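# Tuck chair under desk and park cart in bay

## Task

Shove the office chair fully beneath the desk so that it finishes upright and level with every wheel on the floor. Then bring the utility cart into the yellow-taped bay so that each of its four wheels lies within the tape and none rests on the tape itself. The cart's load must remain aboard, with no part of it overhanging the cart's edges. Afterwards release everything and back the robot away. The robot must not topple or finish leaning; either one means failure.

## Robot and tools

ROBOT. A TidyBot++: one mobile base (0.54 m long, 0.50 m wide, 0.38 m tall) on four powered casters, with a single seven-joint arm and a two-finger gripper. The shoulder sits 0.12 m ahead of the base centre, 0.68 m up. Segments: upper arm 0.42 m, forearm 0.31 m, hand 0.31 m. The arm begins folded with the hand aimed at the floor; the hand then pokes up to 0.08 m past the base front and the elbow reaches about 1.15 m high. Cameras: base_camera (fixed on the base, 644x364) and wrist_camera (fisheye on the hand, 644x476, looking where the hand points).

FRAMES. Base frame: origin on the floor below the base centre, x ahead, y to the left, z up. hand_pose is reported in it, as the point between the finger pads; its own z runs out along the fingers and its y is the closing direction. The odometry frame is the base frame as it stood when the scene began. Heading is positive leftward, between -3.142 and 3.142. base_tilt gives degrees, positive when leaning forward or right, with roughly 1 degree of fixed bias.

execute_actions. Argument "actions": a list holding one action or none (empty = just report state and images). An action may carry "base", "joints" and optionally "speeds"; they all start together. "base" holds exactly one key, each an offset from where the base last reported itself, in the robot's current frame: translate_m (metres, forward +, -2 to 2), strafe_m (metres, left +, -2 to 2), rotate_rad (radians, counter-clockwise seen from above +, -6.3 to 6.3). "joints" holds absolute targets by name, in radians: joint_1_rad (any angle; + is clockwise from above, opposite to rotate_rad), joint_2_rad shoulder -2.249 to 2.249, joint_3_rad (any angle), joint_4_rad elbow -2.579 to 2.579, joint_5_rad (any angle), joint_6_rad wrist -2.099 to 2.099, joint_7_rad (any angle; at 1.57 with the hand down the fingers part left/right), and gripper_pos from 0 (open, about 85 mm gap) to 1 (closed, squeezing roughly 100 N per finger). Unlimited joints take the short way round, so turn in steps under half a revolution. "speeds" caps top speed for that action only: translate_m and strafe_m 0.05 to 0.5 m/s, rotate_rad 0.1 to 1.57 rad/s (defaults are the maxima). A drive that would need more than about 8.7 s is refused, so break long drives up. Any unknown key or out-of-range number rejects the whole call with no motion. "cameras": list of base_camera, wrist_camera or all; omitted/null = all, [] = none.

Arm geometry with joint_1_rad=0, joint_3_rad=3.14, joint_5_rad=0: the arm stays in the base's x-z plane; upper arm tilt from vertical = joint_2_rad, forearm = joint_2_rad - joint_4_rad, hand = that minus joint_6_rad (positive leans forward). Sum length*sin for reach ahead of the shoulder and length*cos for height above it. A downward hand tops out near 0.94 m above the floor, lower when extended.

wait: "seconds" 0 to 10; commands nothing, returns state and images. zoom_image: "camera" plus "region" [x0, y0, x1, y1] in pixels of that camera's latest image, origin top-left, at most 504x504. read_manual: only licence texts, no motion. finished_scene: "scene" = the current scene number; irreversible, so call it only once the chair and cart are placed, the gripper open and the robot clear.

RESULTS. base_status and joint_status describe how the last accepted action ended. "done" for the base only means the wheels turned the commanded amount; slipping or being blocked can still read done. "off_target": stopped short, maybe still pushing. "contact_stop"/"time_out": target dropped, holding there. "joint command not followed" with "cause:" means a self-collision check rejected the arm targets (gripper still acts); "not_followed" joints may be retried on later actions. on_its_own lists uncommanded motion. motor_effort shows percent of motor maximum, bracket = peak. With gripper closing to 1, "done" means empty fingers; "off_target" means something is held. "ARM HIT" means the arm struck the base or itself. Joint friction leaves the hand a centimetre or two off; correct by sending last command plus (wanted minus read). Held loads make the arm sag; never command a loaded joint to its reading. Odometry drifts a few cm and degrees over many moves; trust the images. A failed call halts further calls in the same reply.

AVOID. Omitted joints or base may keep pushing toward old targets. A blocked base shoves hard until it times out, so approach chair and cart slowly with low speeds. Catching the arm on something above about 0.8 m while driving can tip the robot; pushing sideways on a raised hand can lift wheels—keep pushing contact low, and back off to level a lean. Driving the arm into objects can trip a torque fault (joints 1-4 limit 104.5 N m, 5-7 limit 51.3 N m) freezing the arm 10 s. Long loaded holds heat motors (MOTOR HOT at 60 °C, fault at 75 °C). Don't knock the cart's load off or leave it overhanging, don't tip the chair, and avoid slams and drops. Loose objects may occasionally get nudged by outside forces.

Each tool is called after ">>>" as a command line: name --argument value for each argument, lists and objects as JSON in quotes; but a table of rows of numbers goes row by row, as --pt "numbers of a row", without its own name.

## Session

>>> execute_actions --actions '[]'

Scene clock: 0.00 s.
base_odometry: x=+0.000 y=+0.000 heading=+0.000 (m, m, rad; odometry frame)
base_tilt: forward=-0.3 right=+0.3 (deg)
base_status: not commanded
joint_positions: joint_1_rad=+0.058 joint_2_rad=-0.337 joint_3_rad=+3.189 joint_4_rad=-2.502 joint_5_rad=+0.018 joint_6_rad=-0.902 joint_7_rad=+1.596 gripper_pos=+0.000
joint_status: not commanded
motor_effort: joint_1_rad=+1 joint_2_rad=-1 joint_3_rad=+0 joint_4_rad=+14 joint_5_rad=+0 joint_6_rad=+1 joint_7_rad=+0 (%)
hand_pose: x=+0.2630 y=-0.0165 z=+0.5925 quat_wxyz=(+0.002, +0.999, -0.034, +0.037) (m; base frame)
pictures: base_camera, wrist_camera
camera_calibration (this result's frames):
wrist_camera: T_world_to_cam=[[-0.0203726, -0.99916, -0.0355471, 0.0169214], [-0.999109, 0.02166, -0.0362134, 0.334404], [0.036953, 0.0347777, -0.998712, 0.716836], [0, 0, 0, 1]] pos_world=[0.307961, -0.0152659, 0.728624]
Images, in order (width x height): base_camera 644x364, wrist_camera 644x476.

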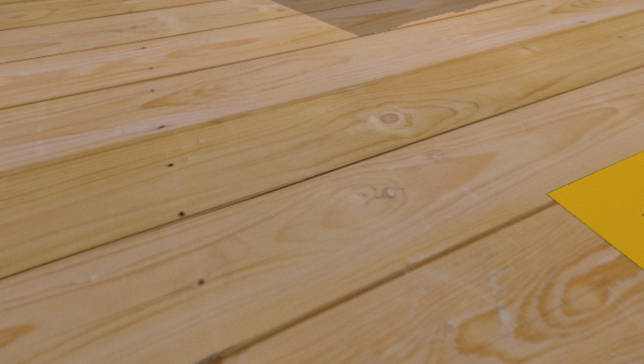

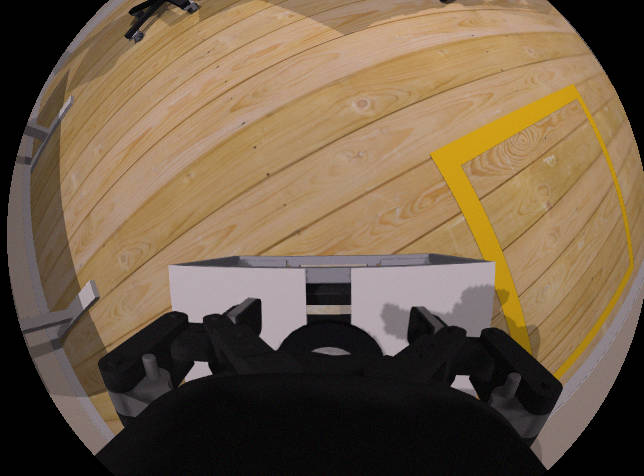

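>>> execute_actions --actions '[{"joints":{"joint_1_rad":0,"joint_2_rad":-0.5,"joint_3_rad":3.12,"joint_4_rad":-1.3,"joint_5_rad":-0.01,"joint_6_rad":-1.5,"joint_7_rad":1.55}}]' --cameras '["wrist_camera"]'

Scene clock: 3.37 s.
base_odometry: x=+0.000 y=+0.000 heading=+0.000 (m, m, rad; odometry frame)
base_tilt: forward=-0.3 right=+0.2 (deg)
base_status: not commanded
joint_positions: joint_1_rad=+0.016 joint_2_rad=-0.490 joint_3_rad=+3.138 joint_4_rad=-1.315 joint_5_rad=+0.014 joint_6_rad=-1.457 joint_7_rad=+1.576 gripper_pos=+0.000
joint_status: all done
motor_effort: joint_1_rad=+1(1) joint_2_rad=+1(6) joint_3_rad=+0(1) joint_4_rad=+16(18) joint_5_rad=+0(0) joint_6_rad=+7(7) joint_7_rad=+0(0) (%)
hand_pose: x=+0.3874 y=-0.0058 z=+1.0634 quat_wxyz=(+0.011, +0.909, -0.005, +0.417) (m; base frame)
pictures: wrist_camera
camera_calibration (this result's frames):
wrist_camera: T_world_to_cam=[[0.0400713, -0.998945, 0.0224101, -0.0381073], [-0.680761, -0.0437113, -0.7312, 1.09083], [0.731408, 0.0140442, -0.681795, 0.575969], [0, 0, 0, 1]] pos_world=[0.322857, 0.00152566, 1.19116]
Images, in order (width x height): wrist_camera 644x476.

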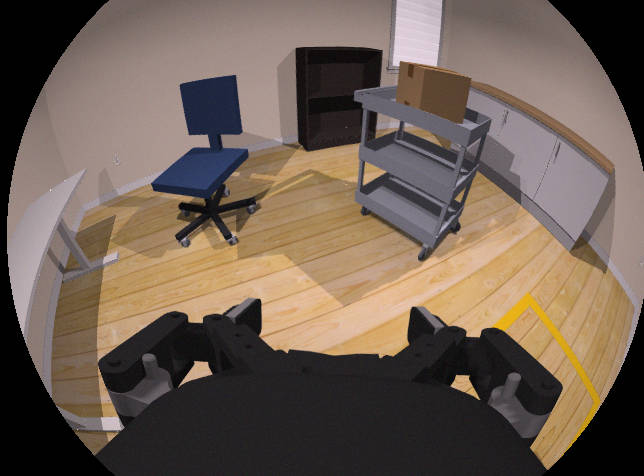

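>>> execute_actions --actions '[{"base":{"rotate_rad":-0.87},"joints":{"joint_2_rad":0.9,"joint_4_rad":-1.9,"joint_6_rad":1.27}}]' --cameras '["wrist_camera"]'

>>> execute_actions --actions '[{"base":{"strafe_m":0.71}}]' --cameras '[]'

>>> execute_actions --actions '[{"base":{"translate_m":0.33}}]'

Scene clock: 18.57 s.
base_odometry: x=+0.000 y=+0.000 heading=-0.869 (m, m, rad; odometry frame)
base_tilt: forward=-0.3 right=+0.3 (deg)
base_status: done
joint_positions: joint_1_rad=+0.006 joint_2_rad=+0.898 joint_3_rad=+3.122 joint_4_rad=-1.884 joint_5_rad=+0.006 joint_6_rad=+1.230 joint_7_rad=+1.576 gripper_pos=+0.000
joint_status: all done
motor_effort: joint_1_rad=+1(2) joint_2_rad=-37(39) joint_3_rad=-1(3) joint_4_rad=+11(20) joint_5_rad=+0(1) joint_6_rad=+9(9) joint_7_rad=+0(0) (%)
hand_pose: x=+0.8698 y=+0.0085 z=+0.6558 quat_wxyz=(-0.007, +0.700, +0.001, +0.714) (m; base frame)
pictures: wrist_camera
camera_calibration (this result's frames):
wrist_camera: T_world_to_cam=[[0.051395, -0.998014, 0.0364298, -0.0530749], [-0.0184715, -0.0374218, -0.999129, 0.721398], [0.998508, 0.0506773, -0.0203581, -0.721359], [0, 0, 0, 1]] pos_world=[0.736335, 0.0105831, 0.708018]
Images, in order (width x height): wrist_camera 644x476.

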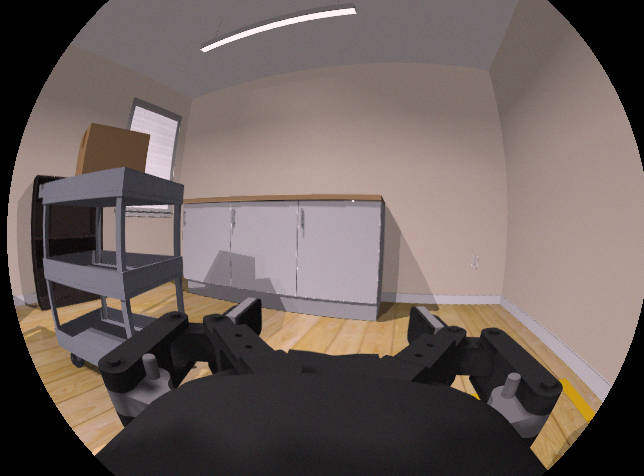

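Scene clock: 21.37 s.
base_odometry: x=+0.543 y=+0.457 heading=-0.870 (m, m, rad; odometry frame)
base_tilt: forward=-0.3 right=+0.3 (deg)
base_status: done
joint_positions: joint_1_rad=-0.001 joint_2_rad=+0.898 joint_3_rad=+3.122 joint_4_rad=-1.884 joint_5_rad=+0.006 joint_6_rad=+1.230 joint_7_rad=+1.576 gripper_pos=+0.000
joint_status: not commanded
motor_effort: joint_1_rad=+1(3) joint_2_rad=-37(38) joint_3_rad=-1(3) joint_4_rad=+11(11) joint_5_rad=+0(1) joint_6_rad=+9(9) joint_7_rad=+0(0) (%)
hand_pose: x=+0.8698 y=+0.0137 z=+0.6558 quat_wxyz=(-0.010, +0.700, +0.004, +0.714) (m; base frame)
pictures: none
No camera images: the call's "cameras" was empty. Leave "cameras" out to get every camera's image.

Scene clock: 23.37 s.
base_odometry: x=+0.756 y=+0.205 heading=-0.870 (m, m, rad; odometry frame)
base_tilt: forward=-0.3 right=+0.3 (deg)
base_status: done
joint_positions: joint_1_rad=-0.001 joint_2_rad=+0.898 joint_3_rad=+3.122 joint_4_rad=-1.887 joint_5_rad=+0.006 joint_6_rad=+1.230 joint_7_rad=+1.576 gripper_pos=+0.000
joint_status: not commanded
motor_effort: joint_1_rad=+1(1) joint_2_rad=-37(39) joint_3_rad=-1(3) joint_4_rad=+11(12) joint_5_rad=+0(1) joint_6_rad=+8(9) joint_7_rad=+0(0) (%)
hand_pose: x=+0.8689 y=+0.0137 z=+0.6549 quat_wxyz=(-0.010, +0.701, +0.004, +0.713) (m; base frame)
pictures: base_camera, wrist_camera
camera_calibration (this result's frames):
wrist_camera: T_world_to_cam=[[0.0582748, -0.997641, 0.0362707, -0.0537142], [-0.0203031, -0.0375093, -0.99909, 0.722205], [0.998094, 0.0574854, -0.0224411, -0.719048], [0, 0, 0, 1]] pos_world=[0.735471, 0.0148366, 0.70736]
Images, in order (width x height): base_camera 644x364, wrist_camera 644x476.

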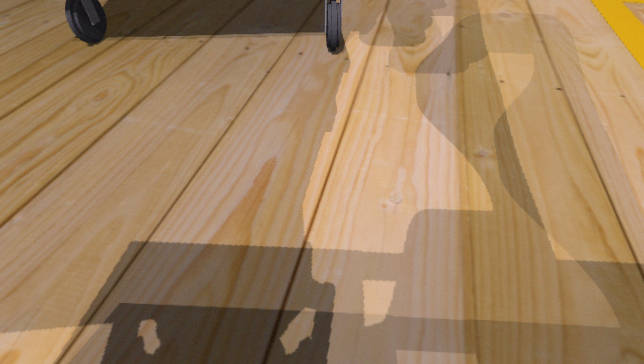

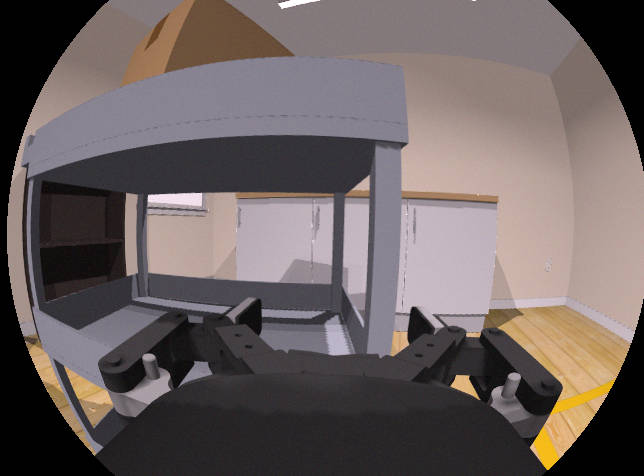

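>>> execute_actions --actions '[{"base":{"translate_m":0.1},"joints":{"joint_1_rad":0.065},"speeds":{"translate_m":0.1}}]' --cameras '["wrist_camera"]'

>>> execute_actions --actions '[{"joints":{"gripper_pos":1}}]' --cameras '["wrist_camera"]'

Scene clock: 30.00 s.
base_odometry: x=+0.821 y=+0.129 heading=-0.869 (m, m, rad; odometry frame)
base_tilt: forward=-0.2 right=+0.3 (deg)
base_status: done
joint_positions: joint_1_rad=+0.063 joint_2_rad=+0.898 joint_3_rad=+3.122 joint_4_rad=-1.888 joint_5_rad=+0.006 joint_6_rad=+1.230 joint_7_rad=+1.576 gripper_pos=+0.000
joint_status: all done
motor_effort: joint_1_rad=+1(4) joint_2_rad=-37(39) joint_3_rad=-2(3) joint_4_rad=+11(12) joint_5_rad=+0(1) joint_6_rad=+9(9) joint_7_rad=+0(0) (%)
hand_pose: x=+0.8678 y=-0.0345 z=+0.6543 quat_wxyz=(+0.013, +0.701, -0.019, +0.712) (m; base frame)
pictures: wrist_camera
camera_calibration (this result's frames):
wrist_camera: T_world_to_cam=[[-0.00592777, -0.999326, 0.0362151, -0.0460416], [-0.0239047, -0.0360637, -0.999064, 0.723007], [0.999697, -0.00678793, -0.0236748, -0.718046], [0, 0, 0, 1]] pos_world=[0.734839, -0.0248103, 0.706998]
Images, in order (width x height): wrist_camera 644x476.

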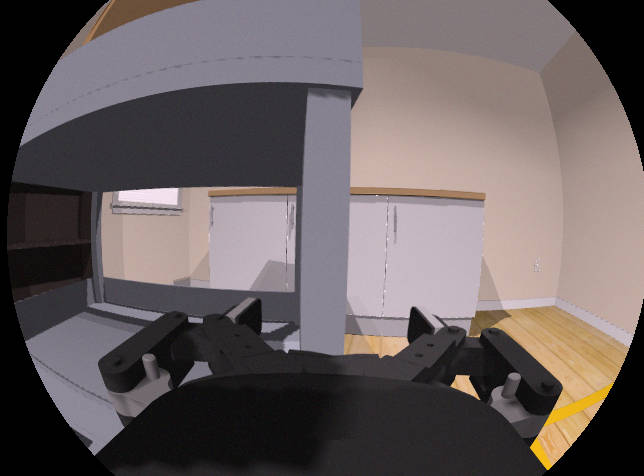

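Scene clock: 31.10 s.
base_odometry: x=+0.821 y=+0.129 heading=-0.869 (m, m, rad; odometry frame)
base_tilt: forward=-0.2 right=+0.3 (deg)
base_status: not commanded
joint_positions: joint_1_rad=+0.056 joint_2_rad=+0.898 joint_3_rad=+3.118 joint_4_rad=-1.890 joint_5_rad=+0.004 joint_6_rad=+1.233 joint_7_rad=+1.576 gripper_pos=+0.750
joint_status: gripper_pos off_target (ended at +0.750, target +1.000)
motor_effort: joint_1_rad=+4(8) joint_2_rad=-37(37) joint_3_rad=+0(3) joint_4_rad=+11(13) joint_5_rad=-4(5) joint_6_rad=+8(9) joint_7_rad=-1(1) (%)
hand_pose: x=+0.8676 y=-0.0278 z=+0.6544 quat_wxyz=(+0.009, +0.701, -0.017, +0.713) (m; base frame)
pictures: wrist_camera
camera_calibration (this result's frames):
wrist_camera: T_world_to_cam=[[0.00218532, -0.999456, 0.0329042, -0.0442166], [-0.0228691, -0.0329456, -0.999195, 0.722594], [0.999736, 0.00143107, -0.0229287, -0.718075], [0, 0, 0, 1]] pos_world=[0.734508, -0.0193586, 0.707003]
Images, in order (width x height): wrist_camera 644x476.

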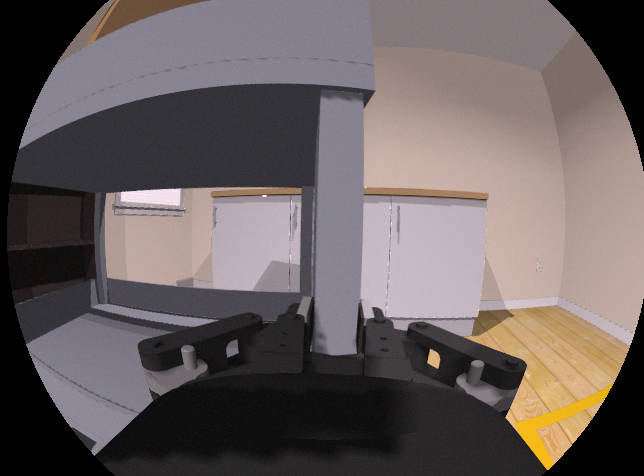

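>>> execute_actions --actions '[{"base":{"rotate_rad":-0.23},"speeds":{"rotate_rad":0.1}}]' --cameras '[]'

>>> execute_actions --actions '[{"base":{"strafe_m":-1.15},"speeds":{"strafe_m":0.15}}]'

>>> execute_actions --actions '[{"base":{"translate_m":-0.2},"speeds":{"translate_m":0.1}}]'

Scene clock: 37.83 s.
base_odometry: x=+0.821 y=+0.129 heading=-1.097 (m, m, rad; odometry frame)
base_tilt: forward=-0.3 right=+0.3 (deg)
base_status: done
joint_positions: joint_1_rad=+0.034 joint_2_rad=+0.899 joint_3_rad=+3.096 joint_4_rad=-1.891 joint_5_rad=+0.046 joint_6_rad=+1.233 joint_7_rad=+1.576 gripper_pos=+0.750
joint_status: not commanded
motor_effort: joint_1_rad=+5(16) joint_2_rad=-36(40) joint_3_rad=+0(6) joint_4_rad=+11(13) joint_5_rad=-5(13) joint_6_rad=+8(11) joint_7_rad=-2(3) (%)
hand_pose: x=+0.8672 y=+0.0114 z=+0.6541 quat_wxyz=(-0.018, +0.701, +0.008, +0.712) (m; base frame)
pictures: none
No camera images: the call's "cameras" was empty. Leave "cameras" out to get every camera's image.

Scene clock: 46.30 s.
base_odometry: x=-0.203 y=-0.394 heading=-1.098 (m, m, rad; odometry frame)
base_tilt: forward=-0.3 right=+0.3 (deg)
base_status: done
joint_positions: joint_1_rad=+0.038 joint_2_rad=+0.899 joint_3_rad=+3.098 joint_4_rad=-1.893 joint_5_rad=+0.045 joint_6_rad=+1.237 joint_7_rad=+1.576 gripper_pos=+0.752
joint_status: not commanded
motor_effort: joint_1_rad=+5(18) joint_2_rad=-35(39) joint_3_rad=+0(7) joint_4_rad=+12(13) joint_5_rad=-5(12) joint_6_rad=+7(11) joint_7_rad=-2(4) (%)
hand_pose: x=+0.8668 y=+0.0071 z=+0.6541 quat_wxyz=(-0.016, +0.701, +0.006, +0.713) (m; base frame)
pictures: base_camera, wrist_camera
camera_calibration (this result's frames):
wrist_camera: T_world_to_cam=[[0.0703834, -0.997023, 0.0314759, -0.0675317], [-0.0199502, -0.0329548, -0.999258, 0.720909], [0.99732, 0.0697032, -0.0222103, -0.716164], [0, 0, 0, 1]] pos_world=[0.733381, 0.00634566, 0.706594]
Images, in order (width x height): base_camera 644x364, wrist_camera 644x476.

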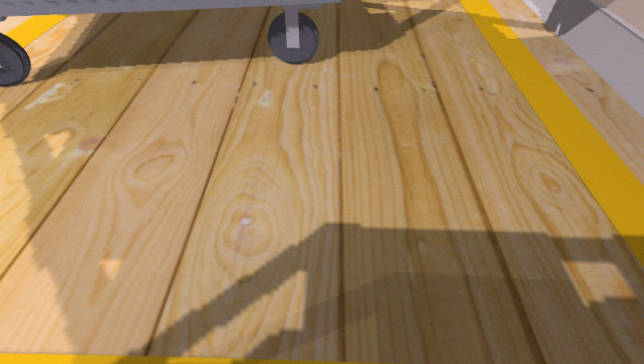

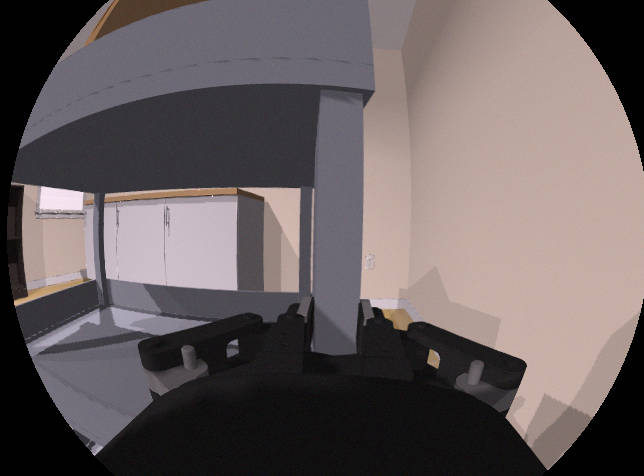

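Scene clock: 48.87 s.
base_odometry: x=-0.294 y=-0.216 heading=-1.098 (m, m, rad; odometry frame)
base_tilt: forward=-0.3 right=+0.3 (deg)
base_status: done
joint_positions: joint_1_rad=+0.079 joint_2_rad=+0.899 joint_3_rad=+3.128 joint_4_rad=-1.893 joint_5_rad=-0.023 joint_6_rad=+1.240 joint_7_rad=+1.576 gripper_pos=+0.760
joint_status: not commanded
motor_effort: joint_1_rad=-4(9) joint_2_rad=-38(39) joint_3_rad=-5(6) joint_4_rad=+11(11) joint_5_rad=+4(8) joint_6_rad=+9(10) joint_7_rad=-2(3) (%)
hand_pose: x=+0.8648 y=-0.0582 z=+0.6542 quat_wxyz=(+0.028, +0.700, -0.037, +0.713) (m; base frame)
pictures: base_camera, wrist_camera
camera_calibration (this result's frames):
wrist_camera: T_world_to_cam=[[-0.0530192, -0.99809, 0.0316929, -0.0258881], [-0.0221044, -0.0305567, -0.999289, 0.720884], [0.998349, -0.0536821, -0.0204421, -0.718869], [0, 0, 0, 1]] pos_world=[0.732244, -0.0424012, 0.706496]
Images, in order (width x height): base_camera 644x364, wrist_camera 644x476.

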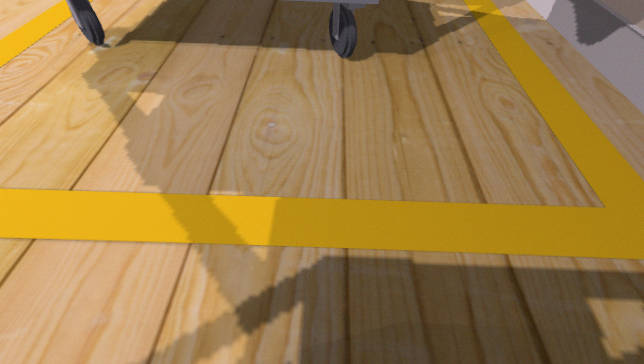

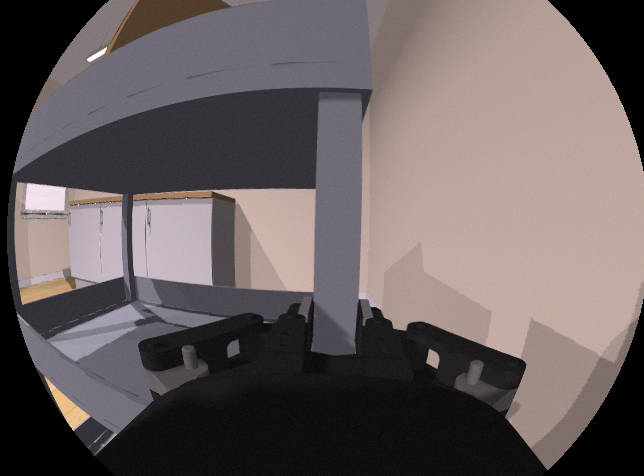

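>>> execute_actions --actions '[{"base":{"strafe_m":-0.14},"speeds":{"strafe_m":0.08}}]' --cameras '[]'

>>> execute_actions --actions '[{"base":{"translate_m":-0.13},"speeds":{"translate_m":0.1}}]' --cameras '["base_camera"]'

>>> execute_actions --actions '[{"joints":{"gripper_pos":0}}]' --cameras '[]'

>>> execute_actions --actions '[{"base":{"translate_m":-0.2}}]' --cameras '[]'

>>> execute_actions --actions '[{"base":{"strafe_m":0.9},"joints":{"joint_1_rad":-0.6,"joint_2_rad":-0.5,"joint_4_rad":-1.3,"joint_6_rad":-1.5}}]'

Scene clock: 56.07 s.
base_odometry: x=-0.419 y=-0.280 heading=-1.099 (m, m, rad; odometry frame)
base_tilt: forward=-0.3 right=+0.3 (deg)
base_status: done
joint_positions: joint_1_rad=+0.032 joint_2_rad=+0.899 joint_3_rad=+3.109 joint_4_rad=-1.894 joint_5_rad=+0.021 joint_6_rad=+1.240 joint_7_rad=+1.576 gripper_pos=+0.760
joint_status: not commanded
motor_effort: joint_1_rad=+7(11) joint_2_rad=-37(40) joint_3_rad=+1(5) joint_4_rad=+12(13) joint_5_rad=-7(8) joint_6_rad=+8(11) joint_7_rad=-2(3) (%)
hand_pose: x=+0.8668 y=-0.0007 z=+0.6542 quat_wxyz=(-0.007, +0.701, -0.002, +0.714) (m; base frame)
pictures: none
No camera images: the call's "cameras" was empty. Leave "cameras" out to get every camera's image.

Scene clock: 57.93 s.
base_odometry: x=-0.479 y=-0.164 heading=-1.099 (m, m, rad; odometry frame)
base_tilt: forward=-0.3 right=+0.3 (deg)
base_status: done
joint_positions: joint_1_rad=+0.075 joint_2_rad=+0.900 joint_3_rad=+3.126 joint_4_rad=-1.893 joint_5_rad=-0.017 joint_6_rad=+1.242 joint_7_rad=+1.576 gripper_pos=+0.760
joint_status: not commanded
motor_effort: joint_1_rad=-2(7) joint_2_rad=-38(40) joint_3_rad=-5(6) joint_4_rad=+12(11) joint_5_rad=+3(6) joint_6_rad=+9(12) joint_7_rad=-2(3) (%)
hand_pose: x=+0.8651 y=-0.0519 z=+0.6542 quat_wxyz=(+0.024, +0.700, -0.033, +0.713) (m; base frame)
pictures: base_camera
Images, in order (width x height): base_camera 644x364.

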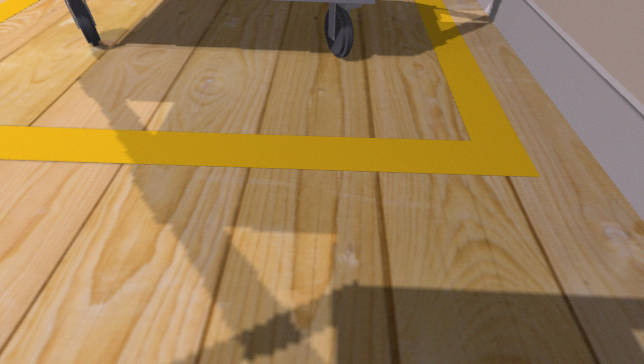

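Scene clock: 59.03 s.
base_odometry: x=-0.479 y=-0.164 heading=-1.099 (m, m, rad; odometry frame)
base_tilt: forward=-0.3 right=+0.3 (deg)
base_status: not commanded
joint_positions: joint_1_rad=+0.070 joint_2_rad=+0.900 joint_3_rad=+3.125 joint_4_rad=-1.893 joint_5_rad=-0.017 joint_6_rad=+1.242 joint_7_rad=+1.576 gripper_pos=+0.000
joint_status: all done
motor_effort: joint_1_rad=+1(2) joint_2_rad=-37(38) joint_3_rad=-1(5) joint_4_rad=+11(12) joint_5_rad=+0(3) joint_6_rad=+9(9) joint_7_rad=+0(2) (%)
hand_pose: x=+0.8654 y=-0.0480 z=+0.6542 quat_wxyz=(+0.022, +0.700, -0.032, +0.713) (m; base frame)
pictures: none
No camera images: the call's "cameras" was empty. Leave "cameras" out to get every camera's image.

Scene clock: 60.67 s.
base_odometry: x=-0.570 y=+0.014 heading=-1.098 (m, m, rad; odometry frame)
base_tilt: forward=-0.3 right=+0.3 (deg)
base_status: done
joint_positions: joint_1_rad=+0.070 joint_2_rad=+0.900 joint_3_rad=+3.125 joint_4_rad=-1.894 joint_5_rad=-0.017 joint_6_rad=+1.242 joint_7_rad=+1.576 gripper_pos=+0.000
joint_status: not commanded
motor_effort: joint_1_rad=+1(2) joint_2_rad=-37(39) joint_3_rad=-1(3) joint_4_rad=+11(12) joint_5_rad=+0(1) joint_6_rad=+9(9) joint_7_rad=+0(0) (%)
hand_pose: x=+0.8651 y=-0.0480 z=+0.6538 quat_wxyz=(+0.022, +0.700, -0.032, +0.713) (m; base frame)
pictures: none
No camera images: the call's "cameras" was empty. Leave "cameras" out to get every camera's image.

Scene clock: 63.87 s.
base_odometry: x=+0.231 y=+0.424 heading=-1.098 (m, m, rad; odometry frame)
base_tilt: forward=-0.3 right=+0.3 (deg)
base_status: done
joint_positions: joint_1_rad=-0.585 joint_2_rad=-0.502 joint_3_rad=+3.124 joint_4_rad=-1.315 joint_5_rad=-0.017 joint_6_rad=-1.463 joint_7_rad=+1.576 gripper_pos=+0.000
joint_status: all done
motor_effort: joint_1_rad=+1(3) joint_2_rad=+1(40) joint_3_rad=+0(3) joint_4_rad=+16(20) joint_5_rad=+0(1) joint_6_rad=+6(9) joint_7_rad=+0(0) (%)
hand_pose: x=+0.3304 y=+0.1566 z=+1.0645 quat_wxyz=(-0.127, +0.865, +0.275, +0.399) (m; base frame)
pictures: base_camera, wrist_camera
camera_calibration (this result's frames):
wrist_camera: T_world_to_cam=[[0.624442, -0.781037, 0.00726284, -0.0846437], [-0.526179, -0.427517, -0.735095, 1.07306], [0.577242, 0.455203, -0.677925, 0.593883], [0, 0, 0, 1]] pos_world=[0.274661, 0.122304, 1.19202]
Images, in order (width x height): base_camera 644x364, wrist_camera 644x476.

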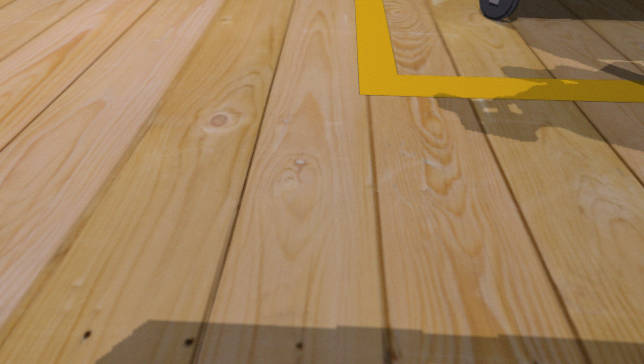

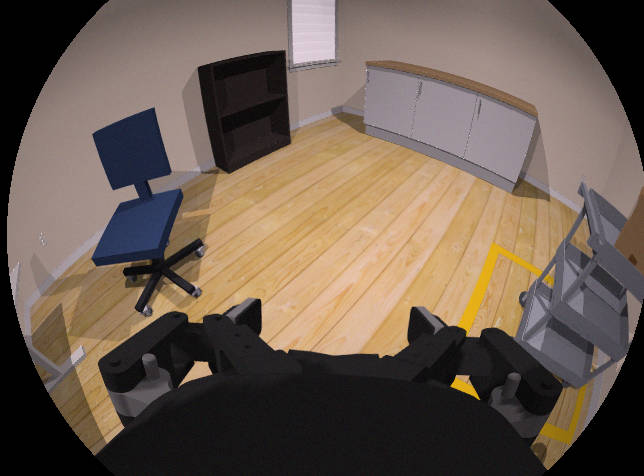

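>>> execute_actions --actions '[{"base":{"strafe_m":0.5},"joints":{"joint_1_rad":0.02,"gripper_pos":1}}]' --cameras '[]'

>>> execute_actions --actions '[{"base":{"translate_m":1.65}}]' --cameras '[]'

>>> execute_actions --actions '[{"base":{"rotate_rad":3.14}}]' --cameras '["wrist_camera"]'

>>> execute_actions --actions '[{"base":{"strafe_m":-1.2},"joints":{"joint_2_rad":1.11,"joint_4_rad":-1.9,"joint_6_rad":1.48}}]'

Scene clock: 80.37 s.
base_odometry: x=+0.677 y=+0.652 heading=-1.098 (m, m, rad; odometry frame)
base_tilt: forward=-0.3 right=+0.3 (deg)
base_status: done
joint_positions: joint_1_rad=+0.008 joint_2_rad=-0.502 joint_3_rad=+3.122 joint_4_rad=-1.315 joint_5_rad=-0.017 joint_6_rad=-1.463 joint_7_rad=+1.576 gripper_pos=+0.999
joint_status: all done
motor_effort: joint_1_rad=+1(1) joint_2_rad=+1(5) joint_3_rad=+1(3) joint_4_rad=+16(16) joint_5_rad=+0(1) joint_6_rad=+7(7) joint_7_rad=+0(0) (%)
hand_pose: x=+0.3816 y=+0.0127 z=+1.0646 quat_wxyz=(-0.005, +0.908, +0.011, +0.419) (m; base frame)
pictures: none
No camera images: the call's "cameras" was empty. Leave "cameras" out to get every camera's image.

Scene clock: 85.03 s.
base_odometry: x=+1.429 y=-0.817 heading=-1.098 (m, m, rad; odometry frame)
base_tilt: forward=-0.3 right=+0.3 (deg)
base_status: done
joint_positions: joint_1_rad=+0.008 joint_2_rad=-0.498 joint_3_rad=+3.122 joint_4_rad=-1.314 joint_5_rad=-0.017 joint_6_rad=-1.463 joint_7_rad=+1.576 gripper_pos=+0.999
joint_status: not commanded
motor_effort: joint_1_rad=+1(1) joint_2_rad=+1(5) joint_3_rad=+0(1) joint_4_rad=+16(17) joint_5_rad=+0(0) joint_6_rad=+7(7) joint_7_rad=+0(0) (%)
hand_pose: x=+0.3832 y=+0.0127 z=+1.0640 quat_wxyz=(-0.005, +0.908, +0.011, +0.418) (m; base frame)
pictures: none
No camera images: the call's "cameras" was empty. Leave "cameras" out to get every camera's image.

Scene clock: 88.33 s.
base_odometry: x=+1.428 y=-0.817 heading=+2.041 (m, m, rad; odometry frame)
base_tilt: forward=-0.3 right=+0.3 (deg)
base_status: done
joint_positions: joint_1_rad=+0.008 joint_2_rad=-0.498 joint_3_rad=+3.122 joint_4_rad=-1.314 joint_5_rad=-0.017 joint_6_rad=-1.463 joint_7_rad=+1.576 gripper_pos=+0.999
joint_status: not commanded
motor_effort: joint_1_rad=+1(0) joint_2_rad=+1(2) joint_3_rad=+0(1) joint_4_rad=+16(16) joint_5_rad=+0(1) joint_6_rad=+7(7) joint_7_rad=+0(0) (%)
hand_pose: x=+0.3832 y=+0.0126 z=+1.0640 quat_wxyz=(-0.005, +0.908, +0.011, +0.418) (m; base frame)
pictures: wrist_camera
camera_calibration (this result's frames):
wrist_camera: T_world_to_cam=[[0.0831099, -0.996509, 0.00790566, -0.0206797], [-0.676959, -0.0622773, -0.733381, 1.0903], [0.731313, 0.0555994, -0.679772, 0.57666], [0, 0, 0, 1]] pos_world=[0.318088, 0.0152315, 1.19177]
Images, in order (width x height): wrist_camera 644x476.

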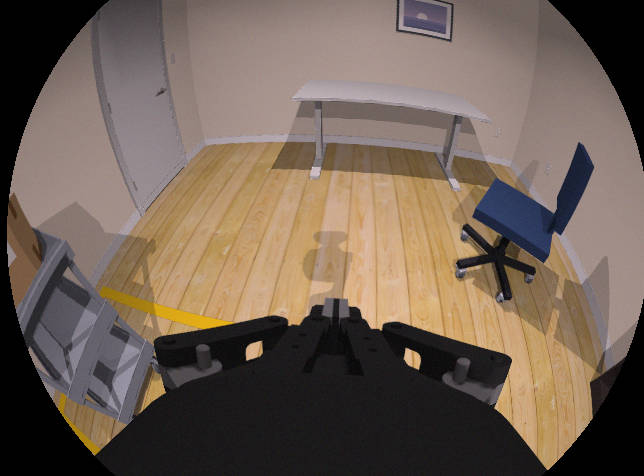

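Scene clock: 92.10 s.
base_odometry: x=+2.497 y=-0.272 heading=+2.042 (m, m, rad; odometry frame)
base_tilt: forward=-0.2 right=+0.3 (deg)
base_status: done
joint_positions: joint_1_rad=+0.021 joint_2_rad=+1.107 joint_3_rad=+3.122 joint_4_rad=-1.883 joint_5_rad=-0.017 joint_6_rad=+1.440 joint_7_rad=+1.576 gripper_pos=+0.999
joint_status: all done
motor_effort: joint_1_rad=+1(2) joint_2_rad=-38(41) joint_3_rad=-1(3) joint_4_rad=+8(21) joint_5_rad=+0(1) joint_6_rad=+9(9) joint_7_rad=+0(0) (%)
hand_pose: x=+0.8539 y=-0.0105 z=+0.5660 quat_wxyz=(+0.005, +0.700, -0.015, +0.714) (m; base frame)
pictures: base_camera, wrist_camera
camera_calibration (this result's frames):
wrist_camera: T_world_to_cam=[[0.0106017, -0.999508, 0.0295187, -0.0291973], [-0.0178036, -0.0297043, -0.9994, 0.630374], [0.999785, 0.0100698, -0.0181098, -0.70909], [0, 0, 0, 1]] pos_world=[0.72047, -0.00331766, 0.618017]
Images, in order (width x height): base_camera 644x364, wrist_camera 644x476.

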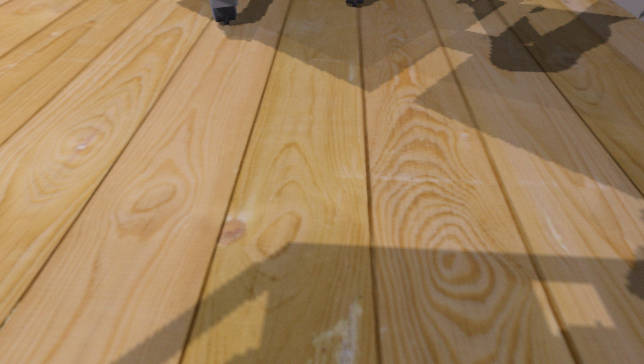

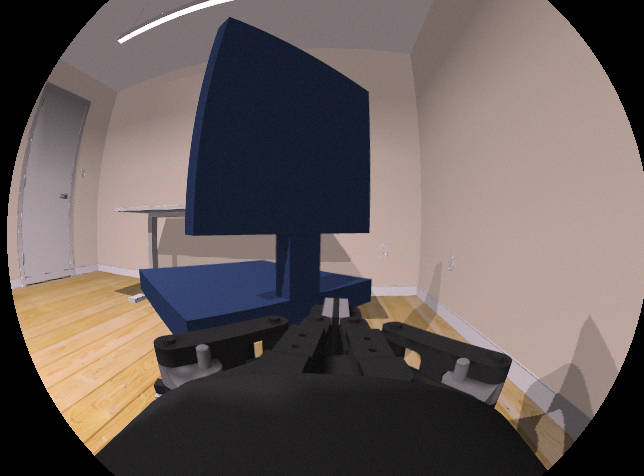

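>>> execute_actions --actions '[{"base":{"translate_m":0.39},"speeds":{"translate_m":0.25}}]' --cameras '["wrist_camera"]'

>>> execute_actions --actions '[{"base":{"strafe_m":0.1},"speeds":{"strafe_m":0.07}}]'

Scene clock: 97.90 s.
base_odometry: x=+2.321 y=+0.076 heading=+2.042 (m, m, rad; odometry frame)
base_tilt: forward=-0.2 right=+0.3 (deg)
base_status: done
joint_positions: joint_1_rad=+0.020 joint_2_rad=+1.107 joint_3_rad=+3.122 joint_4_rad=-1.886 joint_5_rad=-0.017 joint_6_rad=+1.440 joint_7_rad=+1.576 gripper_pos=+0.999
joint_status: not commanded
motor_effort: joint_1_rad=+1(2) joint_2_rad=-38(40) joint_3_rad=-1(2) joint_4_rad=+8(9) joint_5_rad=+0(1) joint_6_rad=+9(9) joint_7_rad=+0(0) (%)
hand_pose: x=+0.8528 y=-0.0104 z=+0.5650 quat_wxyz=(+0.005, +0.701, -0.015, +0.713) (m; base frame)
pictures: wrist_camera
camera_calibration (this result's frames):
wrist_camera: T_world_to_cam=[[0.0108327, -0.999507, 0.0294654, -0.0292181], [-0.0206202, -0.0296841, -0.999347, 0.631669], [0.999729, 0.0102181, -0.0209316, -0.706421], [0, 0, 0, 1]] pos_world=[0.719571, -0.00323494, 0.617331]
Images, in order (width x height): wrist_camera 644x476.

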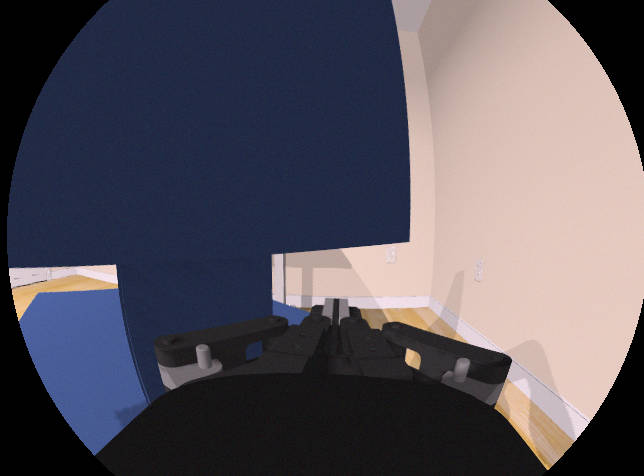

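Scene clock: 99.87 s.
base_odometry: x=+2.231 y=+0.031 heading=+2.042 (m, m, rad; odometry frame)
base_tilt: forward=-0.3 right=+0.3 (deg)
base_status: done
joint_positions: joint_1_rad=+0.062 joint_2_rad=+1.107 joint_3_rad=+3.144 joint_4_rad=-1.894 joint_5_rad=-0.041 joint_6_rad=+1.451 joint_7_rad=+1.571 gripper_pos=+0.999
joint_status: not commanded
motor_effort: joint_1_rad=-6(11) joint_2_rad=-38(39) joint_3_rad=-5(9) joint_4_rad=+9(10) joint_5_rad=+4(8) joint_6_rad=+9(9) joint_7_rad=+0(1) (%)
hand_pose: x=+0.8482 y=-0.0574 z=+0.5652 quat_wxyz=(+0.036, +0.699, -0.037, +0.714) (m; base frame)
pictures: base_camera, wrist_camera
camera_calibration (this result's frames):
wrist_camera: T_world_to_cam=[[-0.0639014, -0.997106, 0.0411897, -0.0192988], [-0.0211213, -0.0399135, -0.99898, 0.630037], [0.997733, -0.0647062, -0.0185096, -0.705259], [0, 0, 0, 1]] pos_world=[0.715734, -0.0397306, 0.617135]
Images, in order (width x height): base_camera 644x364, wrist_camera 644x476.

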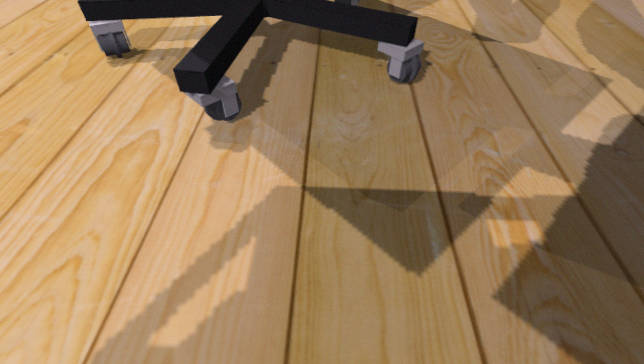

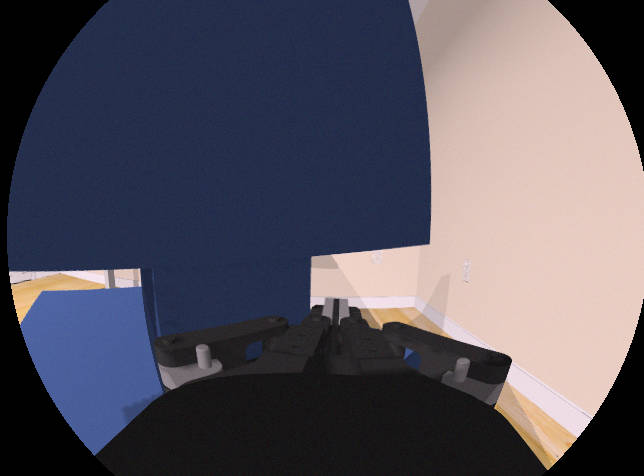

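>>> execute_actions --actions '[{"base":{"translate_m":-0.04}}]' --cameras '["wrist_camera"]'

>>> execute_actions --actions '[{"base":{"strafe_m":0.08},"speeds":{"strafe_m":0.06}}]'

Scene clock: 102.73 s.
base_odometry: x=+2.249 y=-0.005 heading=+2.042 (m, m, rad; odometry frame)
base_tilt: forward=-0.3 right=+0.3 (deg)
base_status: done
joint_positions: joint_1_rad=+0.030 joint_2_rad=+1.107 joint_3_rad=+3.133 joint_4_rad=-1.896 joint_5_rad=-0.033 joint_6_rad=+1.451 joint_7_rad=+1.571 gripper_pos=+0.999
joint_status: not commanded
motor_effort: joint_1_rad=-1(5) joint_2_rad=-38(39) joint_3_rad=-2(5) joint_4_rad=+8(9) joint_5_rad=+2(4) joint_6_rad=+9(9) joint_7_rad=+0(0) (%)
hand_pose: x=+0.8494 y=-0.0268 z=+0.5647 quat_wxyz=(+0.017, +0.700, -0.025, +0.714) (m; base frame)
pictures: wrist_camera
camera_calibration (this result's frames):
wrist_camera: T_world_to_cam=[[-0.0188564, -0.999282, 0.0328752, -0.0223104], [-0.0207062, -0.0324837, -0.999258, 0.630762], [0.999608, -0.0195232, -0.0200788, -0.704038], [0, 0, 0, 1]] pos_world=[0.716402, -0.01555, 0.616891]
Images, in order (width x height): wrist_camera 644x476.

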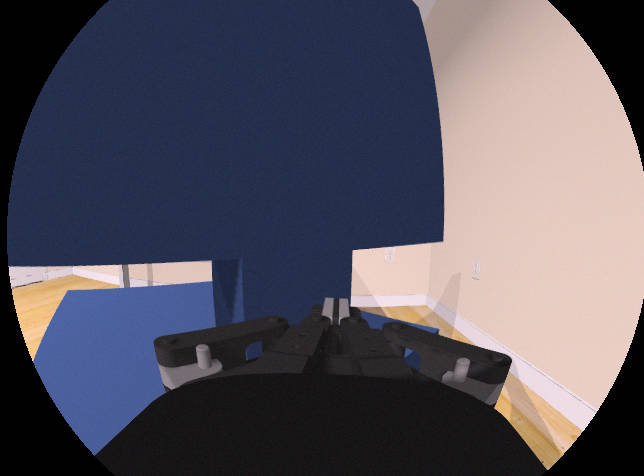

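Scene clock: 104.70 s.
base_odometry: x=+2.178 y=-0.042 heading=+2.042 (m, m, rad; odometry frame)
base_tilt: forward=-0.3 right=+0.3 (deg)
base_status: done
joint_positions: joint_1_rad=+0.059 joint_2_rad=+1.107 joint_3_rad=+3.147 joint_4_rad=-1.896 joint_5_rad=-0.046 joint_6_rad=+1.451 joint_7_rad=+1.571 gripper_pos=+0.999
joint_status: not commanded
motor_effort: joint_1_rad=-5(13) joint_2_rad=-37(38) joint_3_rad=-4(9) joint_4_rad=+9(10) joint_5_rad=+4(9) joint_6_rad=+8(9) joint_7_rad=+0(0) (%)
hand_pose: x=+0.8476 y=-0.0587 z=+0.5646 quat_wxyz=(+0.038, +0.699, -0.038, +0.713) (m; base frame)
pictures: base_camera, wrist_camera
camera_calibration (this result's frames):
wrist_camera: T_world_to_cam=[[-0.0681013, -0.996719, 0.0437441, -0.0184936], [-0.0231013, -0.0422587, -0.99884, 0.630842], [0.997411, -0.0690329, -0.0201476, -0.703782], [0, 0, 0, 1]] pos_world=[0.715274, -0.0403584, 0.616739]
Images, in order (width x height): base_camera 644x364, wrist_camera 644x476.

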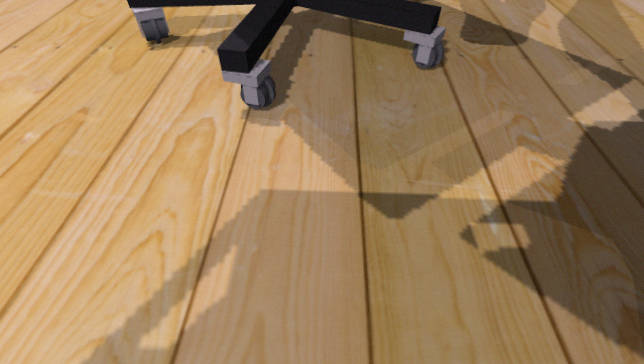

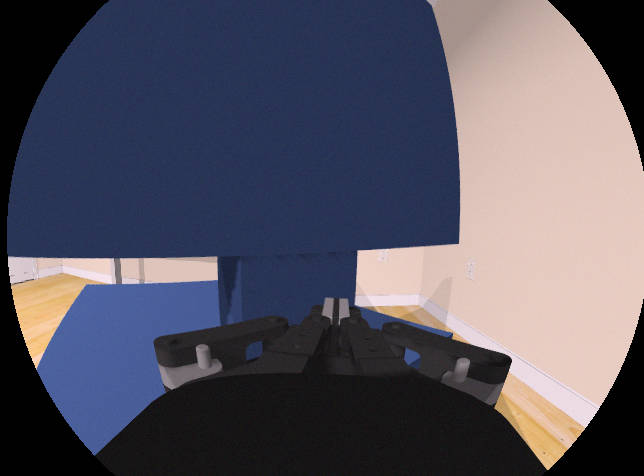

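Tip is caught on the post and it appears to swivel. Continue.

>>> execute_actions --actions '[{"base":{"strafe_m":0.12},"speeds":{"strafe_m":0.06}}]'

Scene clock: 108.43 s.
base_odometry: x=+2.071 y=-0.096 heading=+2.042 (m, m, rad; odometry frame)
base_tilt: forward=-0.3 right=+0.3 (deg)
base_status: done
joint_positions: joint_1_rad=+0.051 joint_2_rad=+1.107 joint_3_rad=+3.147 joint_4_rad=-1.896 joint_5_rad=-0.046 joint_6_rad=+1.451 joint_7_rad=+1.571 gripper_pos=+0.999
joint_status: not commanded
motor_effort: joint_1_rad=-3(13) joint_2_rad=-37(39) joint_3_rad=-3(9) joint_4_rad=+10(11) joint_5_rad=+3(9) joint_6_rad=+7(9) joint_7_rad=+0(0) (%)
hand_pose: x=+0.8478 y=-0.0522 z=+0.5644 quat_wxyz=(+0.035, +0.700, -0.035, +0.713) (m; base frame)
pictures: base_camera, wrist_camera
camera_calibration (this result's frames):
wrist_camera: T_world_to_cam=[[-0.0593946, -0.997306, 0.0430565, -0.0190038], [-0.0233158, -0.0417349, -0.998857, 0.63114], [0.997962, -0.0603306, -0.0207742, -0.703284], [0, 0, 0, 1]] pos_world=[0.715438, -0.0350415, 0.616627]
Images, in order (width x height): base_camera 644x364, wrist_camera 644x476.

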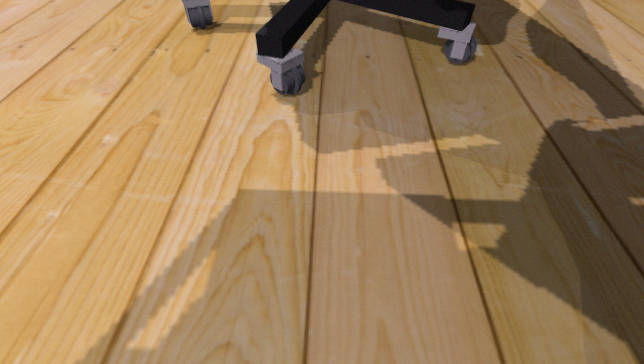

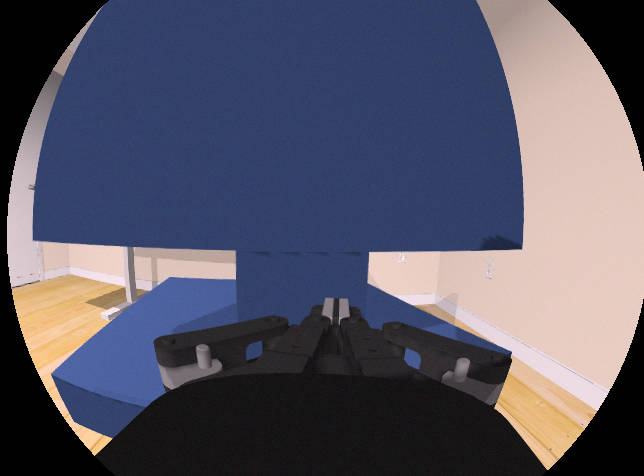

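Nearly square now. Back off and open.

>>> execute_actions --actions '[{"base":{"translate_m":-0.06},"joints":{"gripper_pos":0,"joint_5_rad":0.0,"joint_3_rad":3.12,"joint_6_rad":1.41,"joint_1_rad":0.02},"speeds":{"translate_m":0.1}}]'

Scene clock: 110.63 s.
base_odometry: x=+2.098 y=-0.150 heading=+2.042 (m, m, rad; odometry frame)
base_tilt: forward=-0.3 right=+0.3 (deg)
base_status: done
joint_positions: joint_1_rad=+0.028 joint_2_rad=+1.107 joint_3_rad=+3.134 joint_4_rad=-1.896 joint_5_rad=-0.021 joint_6_rad=+1.446 joint_7_rad=+1.571 gripper_pos=+0.000
joint_status: all done
motor_effort: joint_1_rad=+1(2) joint_2_rad=-38(41) joint_3_rad=-1(2) joint_4_rad=+8(9) joint_5_rad=+0(4) joint_6_rad=+9(10) joint_7_rad=+0(0) (%)
hand_pose: x=+0.8496 y=-0.0227 z=+0.5629 quat_wxyz=(+0.013, +0.702, -0.019, +0.712) (m; base frame)
pictures: base_camera, wrist_camera
camera_calibration (this result's frames):
wrist_camera: T_world_to_cam=[[-0.00613167, -0.999354, 0.0354162, -0.0304172], [-0.0259667, -0.0352458, -0.999041, 0.633385], [0.999644, -0.00704543, -0.0257338, -0.700689], [0, 0, 0, 1]] pos_world=[0.7167, -0.0130101, 0.615824]
Images, in order (width x height): base_camera 644x364, wrist_camera 644x476.

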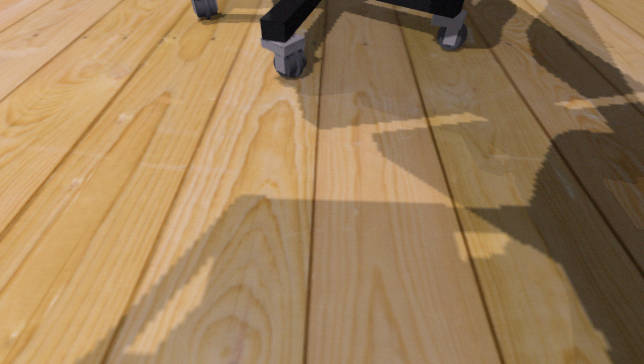

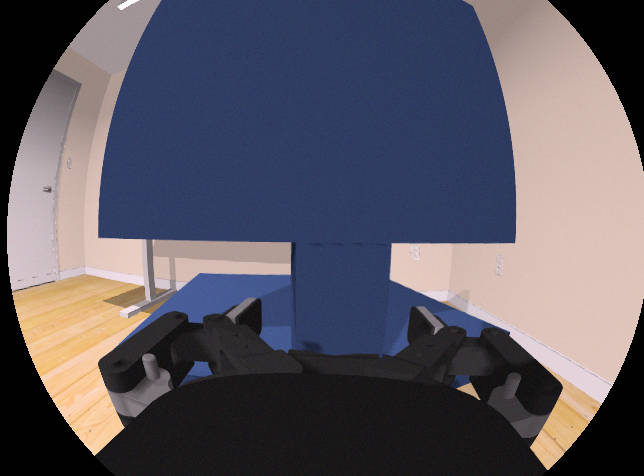

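>>> execute_actions --actions '[{"base":{"strafe_m":-0.212}}]' --cameras '[]'

>>> execute_actions --actions '[{"base":{"rotate_rad":0.22},"speeds":{"rotate_rad":0.4}}]' --cameras '["wrist_camera"]'

Scene clock: 115.90 s.
base_odometry: x=+2.288 y=-0.054 heading=+2.041 (m, m, rad; odometry frame)
base_tilt: forward=-0.3 right=+0.3 (deg)
base_status: done
joint_positions: joint_1_rad=+0.027 joint_2_rad=+1.107 joint_3_rad=+3.131 joint_4_rad=-1.896 joint_5_rad=-0.020 joint_6_rad=+1.446 joint_7_rad=+1.571 gripper_pos=+0.000
joint_status: not commanded
motor_effort: joint_1_rad=+1(3) joint_2_rad=-38(38) joint_3_rad=-1(3) joint_4_rad=+7(8) joint_5_rad=+0(1) joint_6_rad=+9(9) joint_7_rad=+0(0) (%)
hand_pose: x=+0.8496 y=-0.0198 z=+0.5629 quat_wxyz=(+0.011, +0.702, -0.019, +0.712) (m; base frame)
pictures: none
No camera images: the call's "cameras" was empty. Leave "cameras" out to get every camera's image.

Scene clock: 117.27 s.
base_odometry: x=+2.288 y=-0.054 heading=+2.262 (m, m, rad; odometry frame)
base_tilt: forward=-0.3 right=+0.3 (deg)
base_status: done
joint_positions: joint_1_rad=+0.016 joint_2_rad=+1.107 joint_3_rad=+3.124 joint_4_rad=-1.896 joint_5_rad=-0.017 joint_6_rad=+1.446 joint_7_rad=+1.571 gripper_pos=+0.000
joint_status: not commanded
motor_effort: joint_1_rad=+2(5) joint_2_rad=-38(40) joint_3_rad=-1(4) joint_4_rad=+8(8) joint_5_rad=+0(2) joint_6_rad=+8(9) joint_7_rad=+0(0) (%)
hand_pose: x=+0.8498 y=-0.0085 z=+0.5630 quat_wxyz=(+0.003, +0.702, -0.015, +0.712) (m; base frame)
pictures: wrist_camera
camera_calibration (this result's frames):
wrist_camera: T_world_to_cam=[[0.014121, -0.999535, 0.0270322, -0.0286566], [-0.0251076, -0.0273808, -0.99931, 0.633504], [0.999585, 0.0134326, -0.0254825, -0.700771], [0, 0, 0, 1]] pos_world=[0.716791, -0.00188428, 0.615984]
Images, in order (width x height): wrist_camera 644x476.

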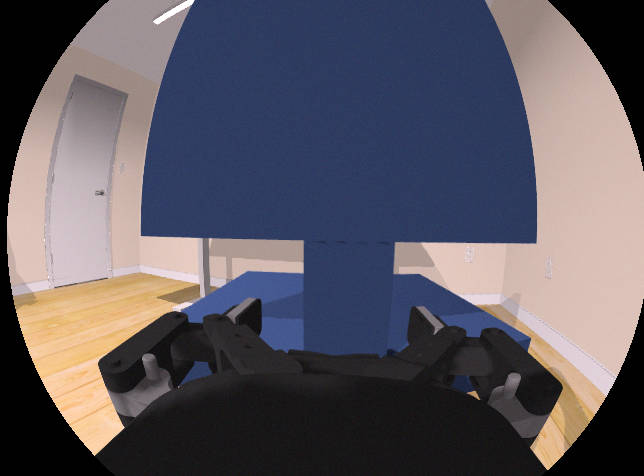

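>>> execute_actions --actions '[{"base":{"strafe_m":-0.017}}]' --cameras '[]'

>>> execute_actions --actions '[{"base":{"translate_m":0.05},"speeds":{"translate_m":0.1}}]' --cameras '["wrist_camera"]'

Scene clock: 119.73 s.
base_odometry: x=+2.301 y=-0.043 heading=+2.262 (m, m, rad; odometry frame)
base_tilt: forward=-0.2 right=+0.3 (deg)
base_status: done
joint_positions: joint_1_rad=+0.023 joint_2_rad=+1.107 joint_3_rad=+3.124 joint_4_rad=-1.896 joint_5_rad=-0.017 joint_6_rad=+1.446 joint_7_rad=+1.571 gripper_pos=+0.000
joint_status: not commanded
motor_effort: joint_1_rad=+1(5) joint_2_rad=-38(39) joint_3_rad=-1(2) joint_4_rad=+7(8) joint_5_rad=+0(1) joint_6_rad=+9(9) joint_7_rad=+0(0) (%)
hand_pose: x=+0.8498 y=-0.0130 z=+0.5630 quat_wxyz=(+0.005, +0.702, -0.017, +0.712) (m; base frame)
pictures: none
No camera images: the call's "cameras" was empty. Leave "cameras" out to get every camera's image.

Scene clock: 120.80 s.
base_odometry: x=+2.269 y=-0.004 heading=+2.262 (m, m, rad; odometry frame)
base_tilt: forward=-0.2 right=+0.3 (deg)
base_status: done
joint_positions: joint_1_rad=+0.023 joint_2_rad=+1.107 joint_3_rad=+3.124 joint_4_rad=-1.896 joint_5_rad=-0.017 joint_6_rad=+1.446 joint_7_rad=+1.571 gripper_pos=+0.000
joint_status: not commanded
motor_effort: joint_1_rad=+1(4) joint_2_rad=-37(40) joint_3_rad=-1(2) joint_4_rad=+7(9) joint_5_rad=+0(1) joint_6_rad=+8(9) joint_7_rad=+0(0) (%)
hand_pose: x=+0.8497 y=-0.0129 z=+0.5628 quat_wxyz=(+0.005, +0.702, -0.017, +0.712) (m; base frame)
pictures: wrist_camera
camera_calibration (this result's frames):
wrist_camera: T_world_to_cam=[[0.00812228, -0.999603, 0.0269617, -0.0279807], [-0.0255888, -0.0271615, -0.999303, 0.633612], [0.99964, 0.00742671, -0.0257992, -0.700546], [0, 0, 0, 1]] pos_world=[0.716734, -0.00555698, 0.615852]
Images, in order (width x height): wrist_camera 644x476.

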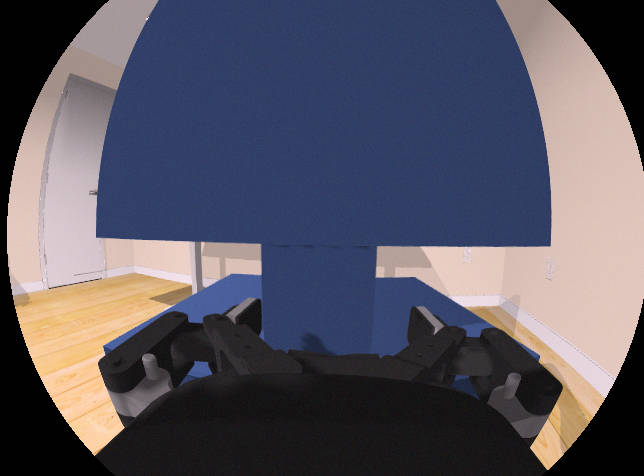

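>>> execute_actions --actions '[{"base":{"strafe_m":0.01},"speeds":{"strafe_m":0.05}}]' --cameras '["wrist_camera"]'

Scene clock: 122.67 s.
base_odometry: x=+2.261 y=-0.010 heading=+2.262 (m, m, rad; odometry frame)
base_tilt: forward=-0.2 right=+0.3 (deg)
base_status: done
joint_positions: joint_1_rad=+0.019 joint_2_rad=+1.107 joint_3_rad=+3.124 joint_4_rad=-1.896 joint_5_rad=-0.017 joint_6_rad=+1.446 joint_7_rad=+1.571 gripper_pos=+0.000
joint_status: not commanded
motor_effort: joint_1_rad=+1(3) joint_2_rad=-37(38) joint_3_rad=-1(3) joint_4_rad=+7(7) joint_5_rad=+0(1) joint_6_rad=+8(9) joint_7_rad=+0(0) (%)
hand_pose: x=+0.8498 y=-0.0103 z=+0.5628 quat_wxyz=(+0.004, +0.702, -0.016, +0.712) (m; base frame)
pictures: wrist_camera
camera_calibration (this result's frames):
wrist_camera: T_world_to_cam=[[0.0117876, -0.999568, 0.0269341, -0.0283991], [-0.0254879, -0.0272276, -0.999304, 0.633601], [0.999606, 0.0110929, -0.0257979, -0.700542], [0, 0, 0, 1]] pos_world=[0.71675, -0.0033644, 0.615853]
Images, in order (width x height): wrist_camera 644x476.

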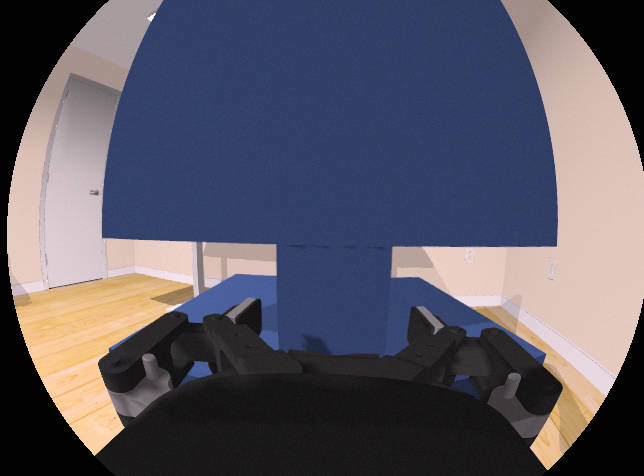

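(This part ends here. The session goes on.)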